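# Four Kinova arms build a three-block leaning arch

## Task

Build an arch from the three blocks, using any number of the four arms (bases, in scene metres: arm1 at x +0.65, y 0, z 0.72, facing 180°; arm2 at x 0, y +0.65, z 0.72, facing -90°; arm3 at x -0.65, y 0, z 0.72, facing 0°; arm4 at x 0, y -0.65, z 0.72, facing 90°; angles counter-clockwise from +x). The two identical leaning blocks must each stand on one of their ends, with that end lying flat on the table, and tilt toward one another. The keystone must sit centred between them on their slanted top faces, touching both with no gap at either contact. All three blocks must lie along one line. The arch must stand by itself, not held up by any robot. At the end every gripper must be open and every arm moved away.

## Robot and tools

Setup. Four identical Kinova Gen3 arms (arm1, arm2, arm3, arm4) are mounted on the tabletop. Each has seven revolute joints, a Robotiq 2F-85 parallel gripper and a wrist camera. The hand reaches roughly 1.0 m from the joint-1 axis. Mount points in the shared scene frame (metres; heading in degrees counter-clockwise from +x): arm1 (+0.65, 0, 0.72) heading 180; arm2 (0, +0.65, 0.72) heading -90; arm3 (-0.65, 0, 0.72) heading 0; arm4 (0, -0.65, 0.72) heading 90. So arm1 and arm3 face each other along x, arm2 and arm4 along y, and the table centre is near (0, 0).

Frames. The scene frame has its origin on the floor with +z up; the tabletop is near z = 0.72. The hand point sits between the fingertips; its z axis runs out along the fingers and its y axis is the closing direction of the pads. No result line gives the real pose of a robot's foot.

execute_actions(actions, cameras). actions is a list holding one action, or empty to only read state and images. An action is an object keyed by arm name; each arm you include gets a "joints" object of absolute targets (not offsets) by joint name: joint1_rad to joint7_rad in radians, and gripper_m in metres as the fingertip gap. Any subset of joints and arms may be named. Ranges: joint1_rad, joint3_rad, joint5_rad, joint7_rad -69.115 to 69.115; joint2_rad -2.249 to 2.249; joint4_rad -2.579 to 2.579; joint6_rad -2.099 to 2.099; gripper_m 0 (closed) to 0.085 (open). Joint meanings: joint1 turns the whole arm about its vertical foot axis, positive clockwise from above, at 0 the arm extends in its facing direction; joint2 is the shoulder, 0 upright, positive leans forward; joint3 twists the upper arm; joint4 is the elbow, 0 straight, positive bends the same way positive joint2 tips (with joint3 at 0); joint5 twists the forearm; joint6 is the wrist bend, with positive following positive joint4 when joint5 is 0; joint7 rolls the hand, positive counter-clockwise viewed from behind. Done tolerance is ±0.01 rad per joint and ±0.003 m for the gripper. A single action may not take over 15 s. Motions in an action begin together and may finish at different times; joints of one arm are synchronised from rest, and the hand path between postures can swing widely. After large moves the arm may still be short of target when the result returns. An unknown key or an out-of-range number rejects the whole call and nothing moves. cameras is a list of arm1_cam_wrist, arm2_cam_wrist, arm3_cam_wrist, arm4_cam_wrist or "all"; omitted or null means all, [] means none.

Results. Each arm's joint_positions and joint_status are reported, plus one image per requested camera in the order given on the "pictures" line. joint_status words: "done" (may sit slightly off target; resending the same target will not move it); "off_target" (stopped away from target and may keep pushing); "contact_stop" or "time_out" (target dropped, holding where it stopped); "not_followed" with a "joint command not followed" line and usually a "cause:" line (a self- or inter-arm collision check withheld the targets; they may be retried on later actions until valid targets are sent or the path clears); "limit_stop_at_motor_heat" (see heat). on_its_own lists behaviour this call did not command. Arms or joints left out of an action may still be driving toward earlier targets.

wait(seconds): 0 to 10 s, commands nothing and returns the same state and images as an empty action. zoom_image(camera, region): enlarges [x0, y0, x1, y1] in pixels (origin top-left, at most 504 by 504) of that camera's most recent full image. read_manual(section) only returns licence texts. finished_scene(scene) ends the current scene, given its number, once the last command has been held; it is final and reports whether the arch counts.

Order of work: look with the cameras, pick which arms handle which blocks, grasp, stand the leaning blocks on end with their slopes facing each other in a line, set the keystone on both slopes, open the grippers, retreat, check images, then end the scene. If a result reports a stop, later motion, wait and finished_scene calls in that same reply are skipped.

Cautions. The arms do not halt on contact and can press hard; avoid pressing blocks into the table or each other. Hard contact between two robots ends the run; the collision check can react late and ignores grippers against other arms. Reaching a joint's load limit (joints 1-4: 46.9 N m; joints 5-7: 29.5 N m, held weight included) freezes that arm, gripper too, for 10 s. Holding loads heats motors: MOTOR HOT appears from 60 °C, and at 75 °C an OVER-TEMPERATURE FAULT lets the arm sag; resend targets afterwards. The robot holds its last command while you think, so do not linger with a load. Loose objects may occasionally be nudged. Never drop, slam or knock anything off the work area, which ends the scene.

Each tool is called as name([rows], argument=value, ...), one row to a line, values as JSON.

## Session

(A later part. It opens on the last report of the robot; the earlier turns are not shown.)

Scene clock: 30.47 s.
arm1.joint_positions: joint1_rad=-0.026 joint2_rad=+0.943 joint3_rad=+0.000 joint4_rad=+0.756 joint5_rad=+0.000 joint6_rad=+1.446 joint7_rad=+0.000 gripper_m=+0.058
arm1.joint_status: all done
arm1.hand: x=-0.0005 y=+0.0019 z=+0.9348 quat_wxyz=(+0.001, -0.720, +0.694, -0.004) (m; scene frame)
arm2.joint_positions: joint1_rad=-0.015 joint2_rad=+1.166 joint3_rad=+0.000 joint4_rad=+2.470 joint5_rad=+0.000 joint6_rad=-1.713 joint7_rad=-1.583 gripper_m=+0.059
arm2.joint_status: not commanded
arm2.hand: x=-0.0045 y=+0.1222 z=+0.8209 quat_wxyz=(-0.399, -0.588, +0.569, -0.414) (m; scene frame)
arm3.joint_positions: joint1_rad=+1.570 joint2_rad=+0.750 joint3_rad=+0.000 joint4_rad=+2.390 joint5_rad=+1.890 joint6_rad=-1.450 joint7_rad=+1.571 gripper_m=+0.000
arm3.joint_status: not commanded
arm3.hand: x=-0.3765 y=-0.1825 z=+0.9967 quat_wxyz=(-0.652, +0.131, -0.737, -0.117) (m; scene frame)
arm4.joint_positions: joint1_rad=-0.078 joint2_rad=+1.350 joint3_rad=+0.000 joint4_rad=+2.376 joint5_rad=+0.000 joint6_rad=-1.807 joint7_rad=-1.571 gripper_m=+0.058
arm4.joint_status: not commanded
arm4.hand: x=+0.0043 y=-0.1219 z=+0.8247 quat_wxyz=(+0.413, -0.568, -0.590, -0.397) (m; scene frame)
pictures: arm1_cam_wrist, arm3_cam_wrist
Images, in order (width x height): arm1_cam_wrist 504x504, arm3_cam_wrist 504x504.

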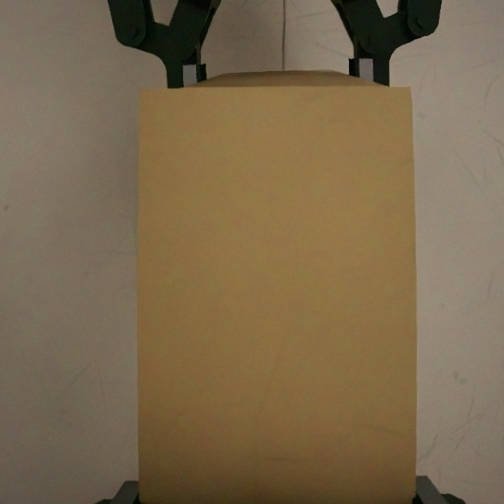

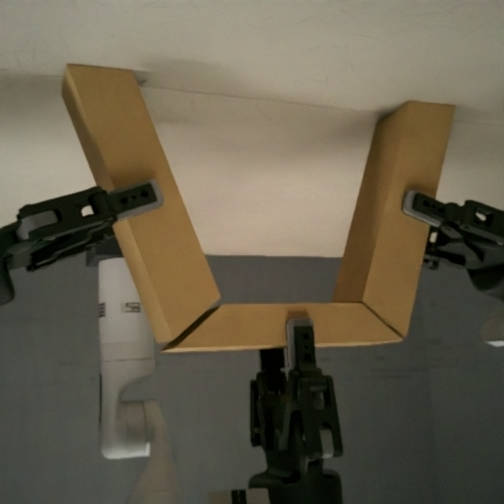

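execute_actions([
  {"arm1":{"joints":{"joint1_rad":-0.034,"joint5_rad":0.015,"joint7_rad":-0.01,"joint2_rad":0.9425,"joint4_rad":0.763,"joint6_rad":1.4365}}},
], cameras=["arm3_cam_wrist"])

zoom_image(camera="arm3_cam_wrist", region=[140,270,260,370])

zoom_image(camera="arm3_cam_wrist", region=[320,270,440,370])

Scene clock: 31.43 s.
arm1.joint_positions: joint1_rad=-0.034 joint2_rad=+0.944 joint3_rad=+0.000 joint4_rad=+0.764 joint5_rad=+0.015 joint6_rad=+1.437 joint7_rad=-0.010 gripper_m=+0.058
arm1.joint_status: all done
arm1.hand: x=-0.0007 y=+0.0014 z=+0.9314 quat_wxyz=(+0.006, -0.720, +0.694, +0.002) (m; scene frame)
arm2.joint_positions: joint1_rad=-0.015 joint2_rad=+1.166 joint3_rad=+0.000 joint4_rad=+2.470 joint5_rad=+0.000 joint6_rad=-1.713 joint7_rad=-1.583 gripper_m=+0.059
arm2.joint_status: not commanded
arm2.hand: x=-0.0045 y=+0.1222 z=+0.8209 quat_wxyz=(-0.399, -0.588, +0.569, -0.414) (m; scene frame)
arm3.joint_positions: joint1_rad=+1.570 joint2_rad=+0.750 joint3_rad=+0.000 joint4_rad=+2.390 joint5_rad=+1.890 joint6_rad=-1.450 joint7_rad=+1.571 gripper_m=+0.000
arm3.joint_status: not commanded
arm3.hand: x=-0.3765 y=-0.1825 z=+0.9967 quat_wxyz=(-0.652, +0.131, -0.737, -0.117) (m; scene frame)
arm4.joint_positions: joint1_rad=-0.078 joint2_rad=+1.350 joint3_rad=+0.000 joint4_rad=+2.376 joint5_rad=+0.000 joint6_rad=-1.807 joint7_rad=-1.571 gripper_m=+0.058
arm4.joint_status: not commanded
arm4.hand: x=+0.0043 y=-0.1219 z=+0.8247 quat_wxyz=(+0.413, -0.568, -0.590, -0.397) (m; scene frame)
pictures: arm3_cam_wrist
Images, in order (width x height): arm3_cam_wrist 504x504.

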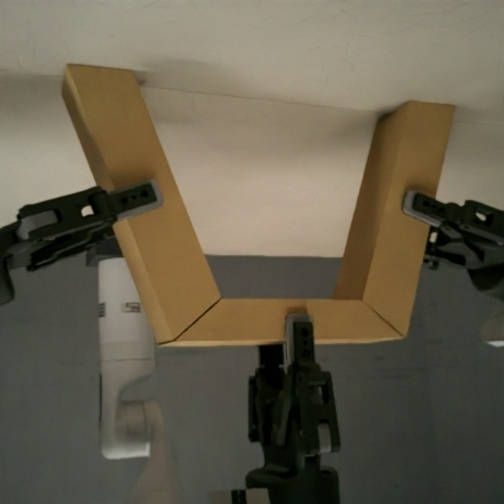

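Region (140, 270, 260, 370) of arm3_cam_wrist's 504x504 image, scaled by 4.200.

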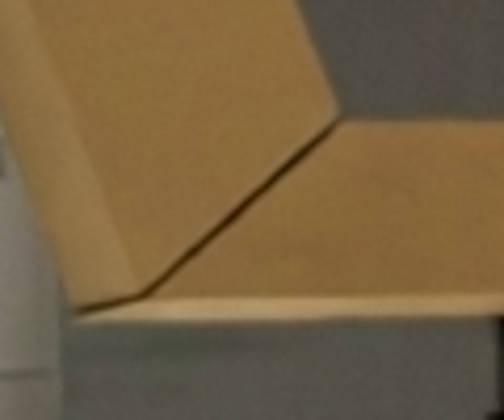

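Region (320, 270, 440, 370) of arm3_cam_wrist's 504x504 image, scaled by 4.200.

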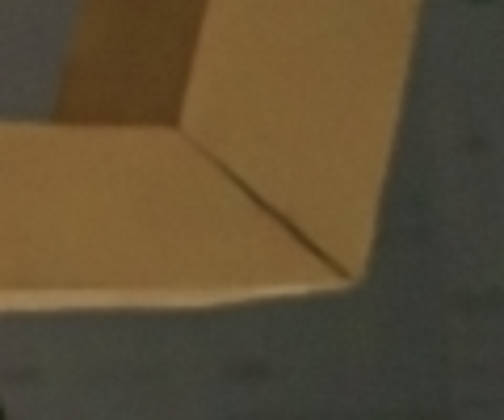

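Within about 1 mm. Release the keystone, then lift to check alignment from above.

execute_actions([
  {"arm1":{"joints":{"joint4_rad":0.766,"joint6_rad":1.4335,"gripper_m":0.085}}},
], cameras=["arm3_cam_wrist"])

execute_actions([
  {"arm1":{"joints":{"joint1_rad":0.0,"joint2_rad":0.95,"joint4_rad":0.35,"joint6_rad":1.84}}},
], cameras=["arm3_cam_wrist","arm1_cam_wrist"])

zoom_image(camera="arm3_cam_wrist", region=[320,270,440,370])

Scene clock: 32.63 s.
arm1.joint_positions: joint1_rad=-0.034 joint2_rad=+0.943 joint3_rad=+0.000 joint4_rad=+0.766 joint5_rad=+0.015 joint6_rad=+1.433 joint7_rad=-0.010 gripper_m=+0.085
arm1.joint_status: all done
arm1.hand: x=-0.0010 y=+0.0013 z=+0.9317 quat_wxyz=(+0.005, -0.720, +0.694, +0.003) (m; scene frame)
arm2.joint_positions: joint1_rad=-0.015 joint2_rad=+1.166 joint3_rad=+0.000 joint4_rad=+2.470 joint5_rad=+0.000 joint6_rad=-1.713 joint7_rad=-1.583 gripper_m=+0.059
arm2.joint_status: not commanded
arm2.hand: x=-0.0045 y=+0.1221 z=+0.8210 quat_wxyz=(-0.399, -0.588, +0.569, -0.414) (m; scene frame)
arm3.joint_positions: joint1_rad=+1.570 joint2_rad=+0.750 joint3_rad=+0.000 joint4_rad=+2.390 joint5_rad=+1.890 joint6_rad=-1.450 joint7_rad=+1.571 gripper_m=+0.000
arm3.joint_status: not commanded
arm3.hand: x=-0.3765 y=-0.1825 z=+0.9967 quat_wxyz=(-0.652, +0.131, -0.737, -0.117) (m; scene frame)
arm4.joint_positions: joint1_rad=-0.078 joint2_rad=+1.350 joint3_rad=+0.000 joint4_rad=+2.376 joint5_rad=+0.000 joint6_rad=-1.807 joint7_rad=-1.571 gripper_m=+0.058
arm4.joint_status: not commanded
arm4.hand: x=+0.0043 y=-0.1218 z=+0.8247 quat_wxyz=(+0.414, -0.568, -0.590, -0.397) (m; scene frame)
pictures: arm3_cam_wrist
Images, in order (width x height): arm3_cam_wrist 504x504.

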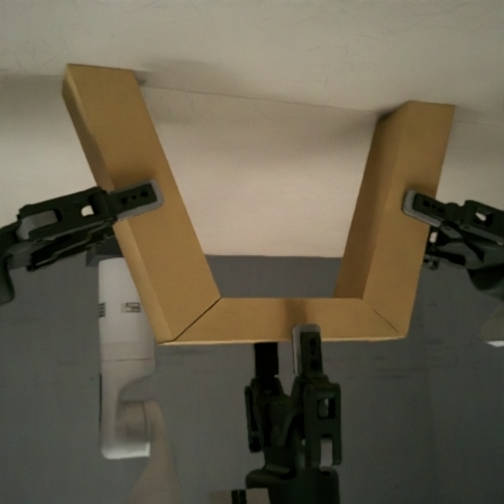

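Scene clock: 34.33 s.
arm1.joint_positions: joint1_rad=+0.000 joint2_rad=+0.950 joint3_rad=+0.000 joint4_rad=+0.350 joint5_rad=+0.015 joint6_rad=+1.840 joint7_rad=-0.010 gripper_m=+0.085
arm1.joint_status: all done
arm1.hand: x=+0.0049 y=+0.0239 z=+1.0564 quat_wxyz=(+0.005, -0.706, +0.708, +0.003) (m; scene frame)
arm2.joint_positions: joint1_rad=-0.015 joint2_rad=+1.166 joint3_rad=+0.000 joint4_rad=+2.470 joint5_rad=+0.000 joint6_rad=-1.713 joint7_rad=-1.583 gripper_m=+0.059
arm2.joint_status: not commanded
arm2.hand: x=-0.0045 y=+0.1221 z=+0.8210 quat_wxyz=(-0.399, -0.588, +0.569, -0.414) (m; scene frame)
arm3.joint_positions: joint1_rad=+1.570 joint2_rad=+0.750 joint3_rad=+0.000 joint4_rad=+2.390 joint5_rad=+1.890 joint6_rad=-1.450 joint7_rad=+1.571 gripper_m=+0.000
arm3.joint_status: not commanded
arm3.hand: x=-0.3765 y=-0.1825 z=+0.9967 quat_wxyz=(-0.652, +0.131, -0.737, -0.117) (m; scene frame)
arm4.joint_positions: joint1_rad=-0.078 joint2_rad=+1.350 joint3_rad=+0.000 joint4_rad=+2.376 joint5_rad=+0.000 joint6_rad=-1.807 joint7_rad=-1.571 gripper_m=+0.058
arm4.joint_status: not commanded
arm4.hand: x=+0.0043 y=-0.1218 z=+0.8247 quat_wxyz=(+0.414, -0.568, -0.590, -0.397) (m; scene frame)
pictures: arm1_cam_wrist, arm3_cam_wrist
Images, in order (width x height): arm1_cam_wrist 504x504, arm3_cam_wrist 504x504.

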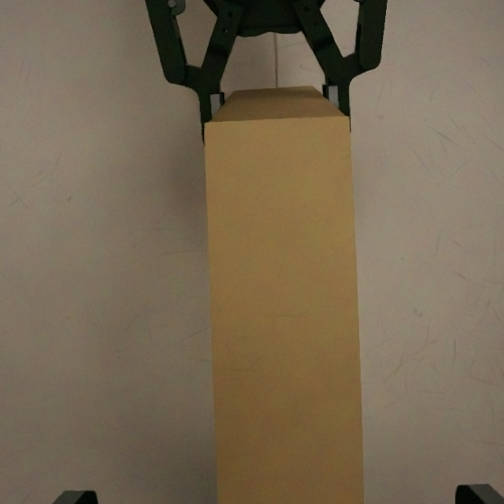

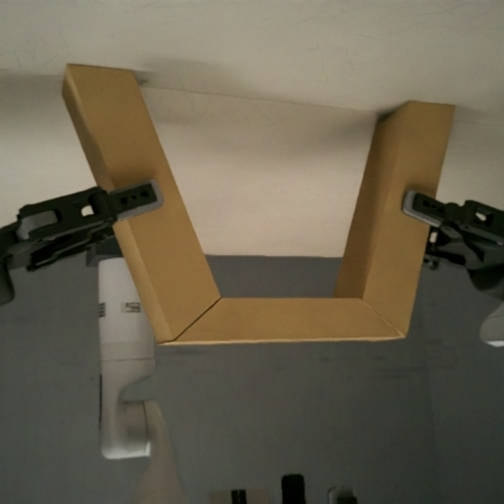

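Region (320, 270, 440, 370) of arm3_cam_wrist's 504x504 image, scaled by 4.200.

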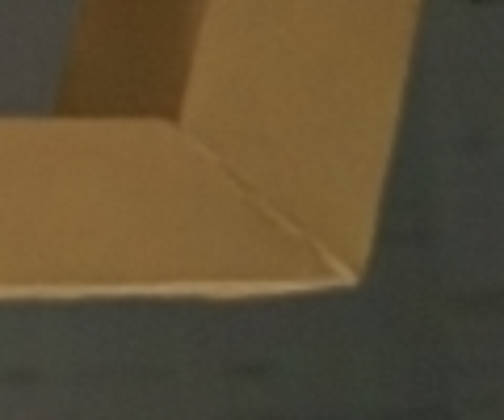

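execute_actions([
  {"arm1":{"joints":{"joint1_rad":0.1}},"arm2":{"joints":{"gripper_m":0.085}},"arm4":{"joints":{"gripper_m":0.085}}},
], cameras=["arm3_cam_wrist","arm1_cam_wrist"])

execute_actions([
  {"arm1":{"joints":{"joint2_rad":0.4}},"arm2":{"joints":{"joint2_rad":0.3,"joint4_rad":2.57,"joint6_rad":-0.27}},"arm4":{"joints":{"joint2_rad":0.3,"joint4_rad":2.57,"joint6_rad":-0.27}}},
])

Scene clock: 35.70 s.
arm1.joint_positions: joint1_rad=+0.100 joint2_rad=+0.950 joint3_rad=+0.000 joint4_rad=+0.350 joint5_rad=+0.015 joint6_rad=+1.840 joint7_rad=-0.010 gripper_m=+0.085
arm1.joint_status: all done
arm1.hand: x=+0.0104 y=+0.0882 z=+1.0561 quat_wxyz=(+0.005, -0.670, +0.743, +0.003) (m; scene frame)
arm2.joint_positions: joint1_rad=-0.015 joint2_rad=+1.165 joint3_rad=+0.000 joint4_rad=+2.468 joint5_rad=+0.000 joint6_rad=-1.714 joint7_rad=-1.583 gripper_m=+0.085
arm2.joint_status: all done
arm2.hand: x=-0.0045 y=+0.1214 z=+0.8216 quat_wxyz=(-0.400, -0.587, +0.569, -0.415) (m; scene frame)
arm3.joint_positions: joint1_rad=+1.570 joint2_rad=+0.750 joint3_rad=+0.000 joint4_rad=+2.390 joint5_rad=+1.890 joint6_rad=-1.450 joint7_rad=+1.571 gripper_m=+0.000
arm3.joint_status: not commanded
arm3.hand: x=-0.3765 y=-0.1825 z=+0.9967 quat_wxyz=(-0.652, +0.131, -0.737, -0.117) (m; scene frame)
arm4.joint_positions: joint1_rad=-0.078 joint2_rad=+1.350 joint3_rad=+0.000 joint4_rad=+2.375 joint5_rad=+0.000 joint6_rad=-1.807 joint7_rad=-1.571 gripper_m=+0.085
arm4.joint_status: all done
arm4.hand: x=+0.0043 y=-0.1213 z=+0.8251 quat_wxyz=(+0.414, -0.568, -0.590, -0.398) (m; scene frame)
pictures: arm1_cam_wrist, arm3_cam_wrist
Images, in order (width x height): arm1_cam_wrist 504x504, arm3_cam_wrist 504x504.

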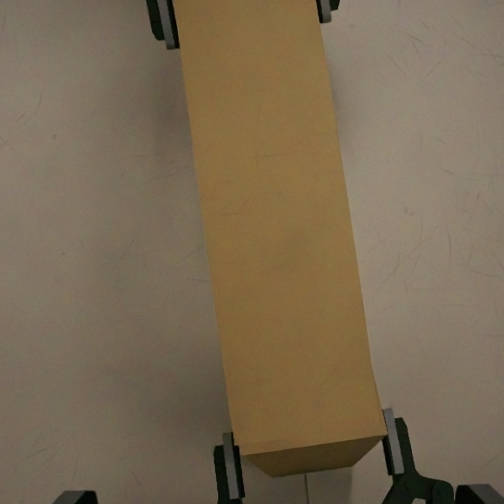

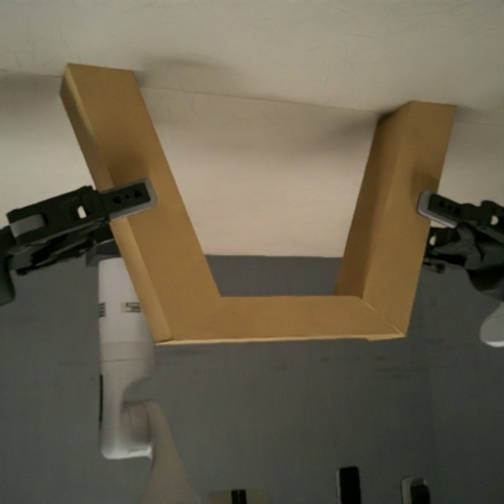

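Scene clock: 38.23 s.
arm1.joint_positions: joint1_rad=+0.100 joint2_rad=+0.400 joint3_rad=+0.000 joint4_rad=+0.350 joint5_rad=+0.015 joint6_rad=+1.840 joint7_rad=-0.010 gripper_m=+0.085
arm1.joint_status: all done
arm1.hand: x=+0.1131 y=+0.0802 z=+1.3914 quat_wxyz=(-0.180, -0.643, +0.717, +0.202) (m; scene frame)
arm2.joint_positions: joint1_rad=-0.015 joint2_rad=+0.300 joint3_rad=+0.000 joint4_rad=+2.570 joint5_rad=+0.000 joint6_rad=-0.270 joint7_rad=-1.583 gripper_m=+0.085
arm2.joint_status: all done
arm2.hand: x=-0.0100 y=+0.2830 z=+0.8705 quat_wxyz=(-0.190, -0.690, +0.671, -0.193) (m; scene frame)
arm3.joint_positions: joint1_rad=+1.570 joint2_rad=+0.750 joint3_rad=+0.000 joint4_rad=+2.390 joint5_rad=+1.890 joint6_rad=-1.450 joint7_rad=+1.571 gripper_m=+0.000
arm3.joint_status: not commanded
arm3.hand: x=-0.3765 y=-0.1825 z=+0.9967 quat_wxyz=(-0.652, +0.131, -0.737, -0.117) (m; scene frame)
arm4.joint_positions: joint1_rad=-0.078 joint2_rad=+0.300 joint3_rad=+0.000 joint4_rad=+2.570 joint5_rad=+0.000 joint6_rad=-0.270 joint7_rad=-1.571 gripper_m=+0.085
arm4.joint_status: all done
arm4.hand: x=+0.0106 y=-0.2822 z=+0.9336 quat_wxyz=(+0.193, -0.668, -0.694, -0.185) (m; scene frame)
pictures: arm1_cam_wrist, arm2_cam_wrist, arm3_cam_wrist, arm4_cam_wrist
Images, in order (width x height): arm1_cam_wrist 504x504, arm2_cam_wrist 504x504, arm3_cam_wrist 504x504, arm4_cam_wrist 504x504.

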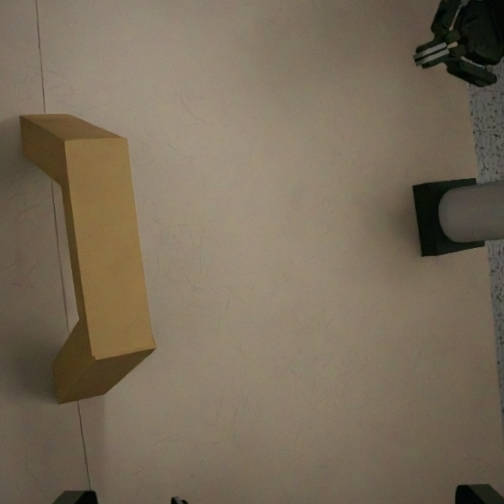

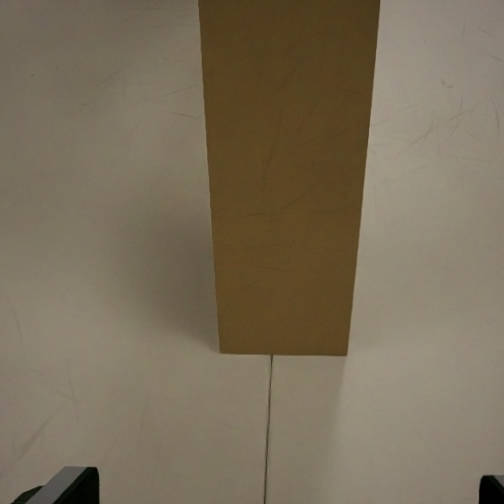

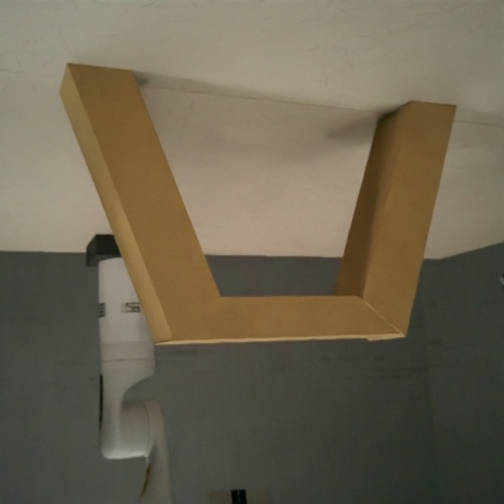

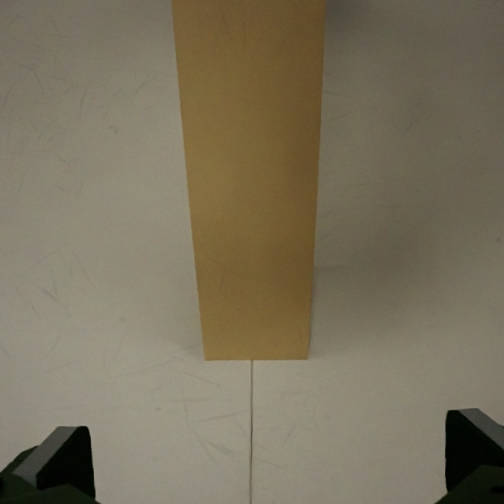

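finished_scene(scene=1)

The scene is finished: the task was done.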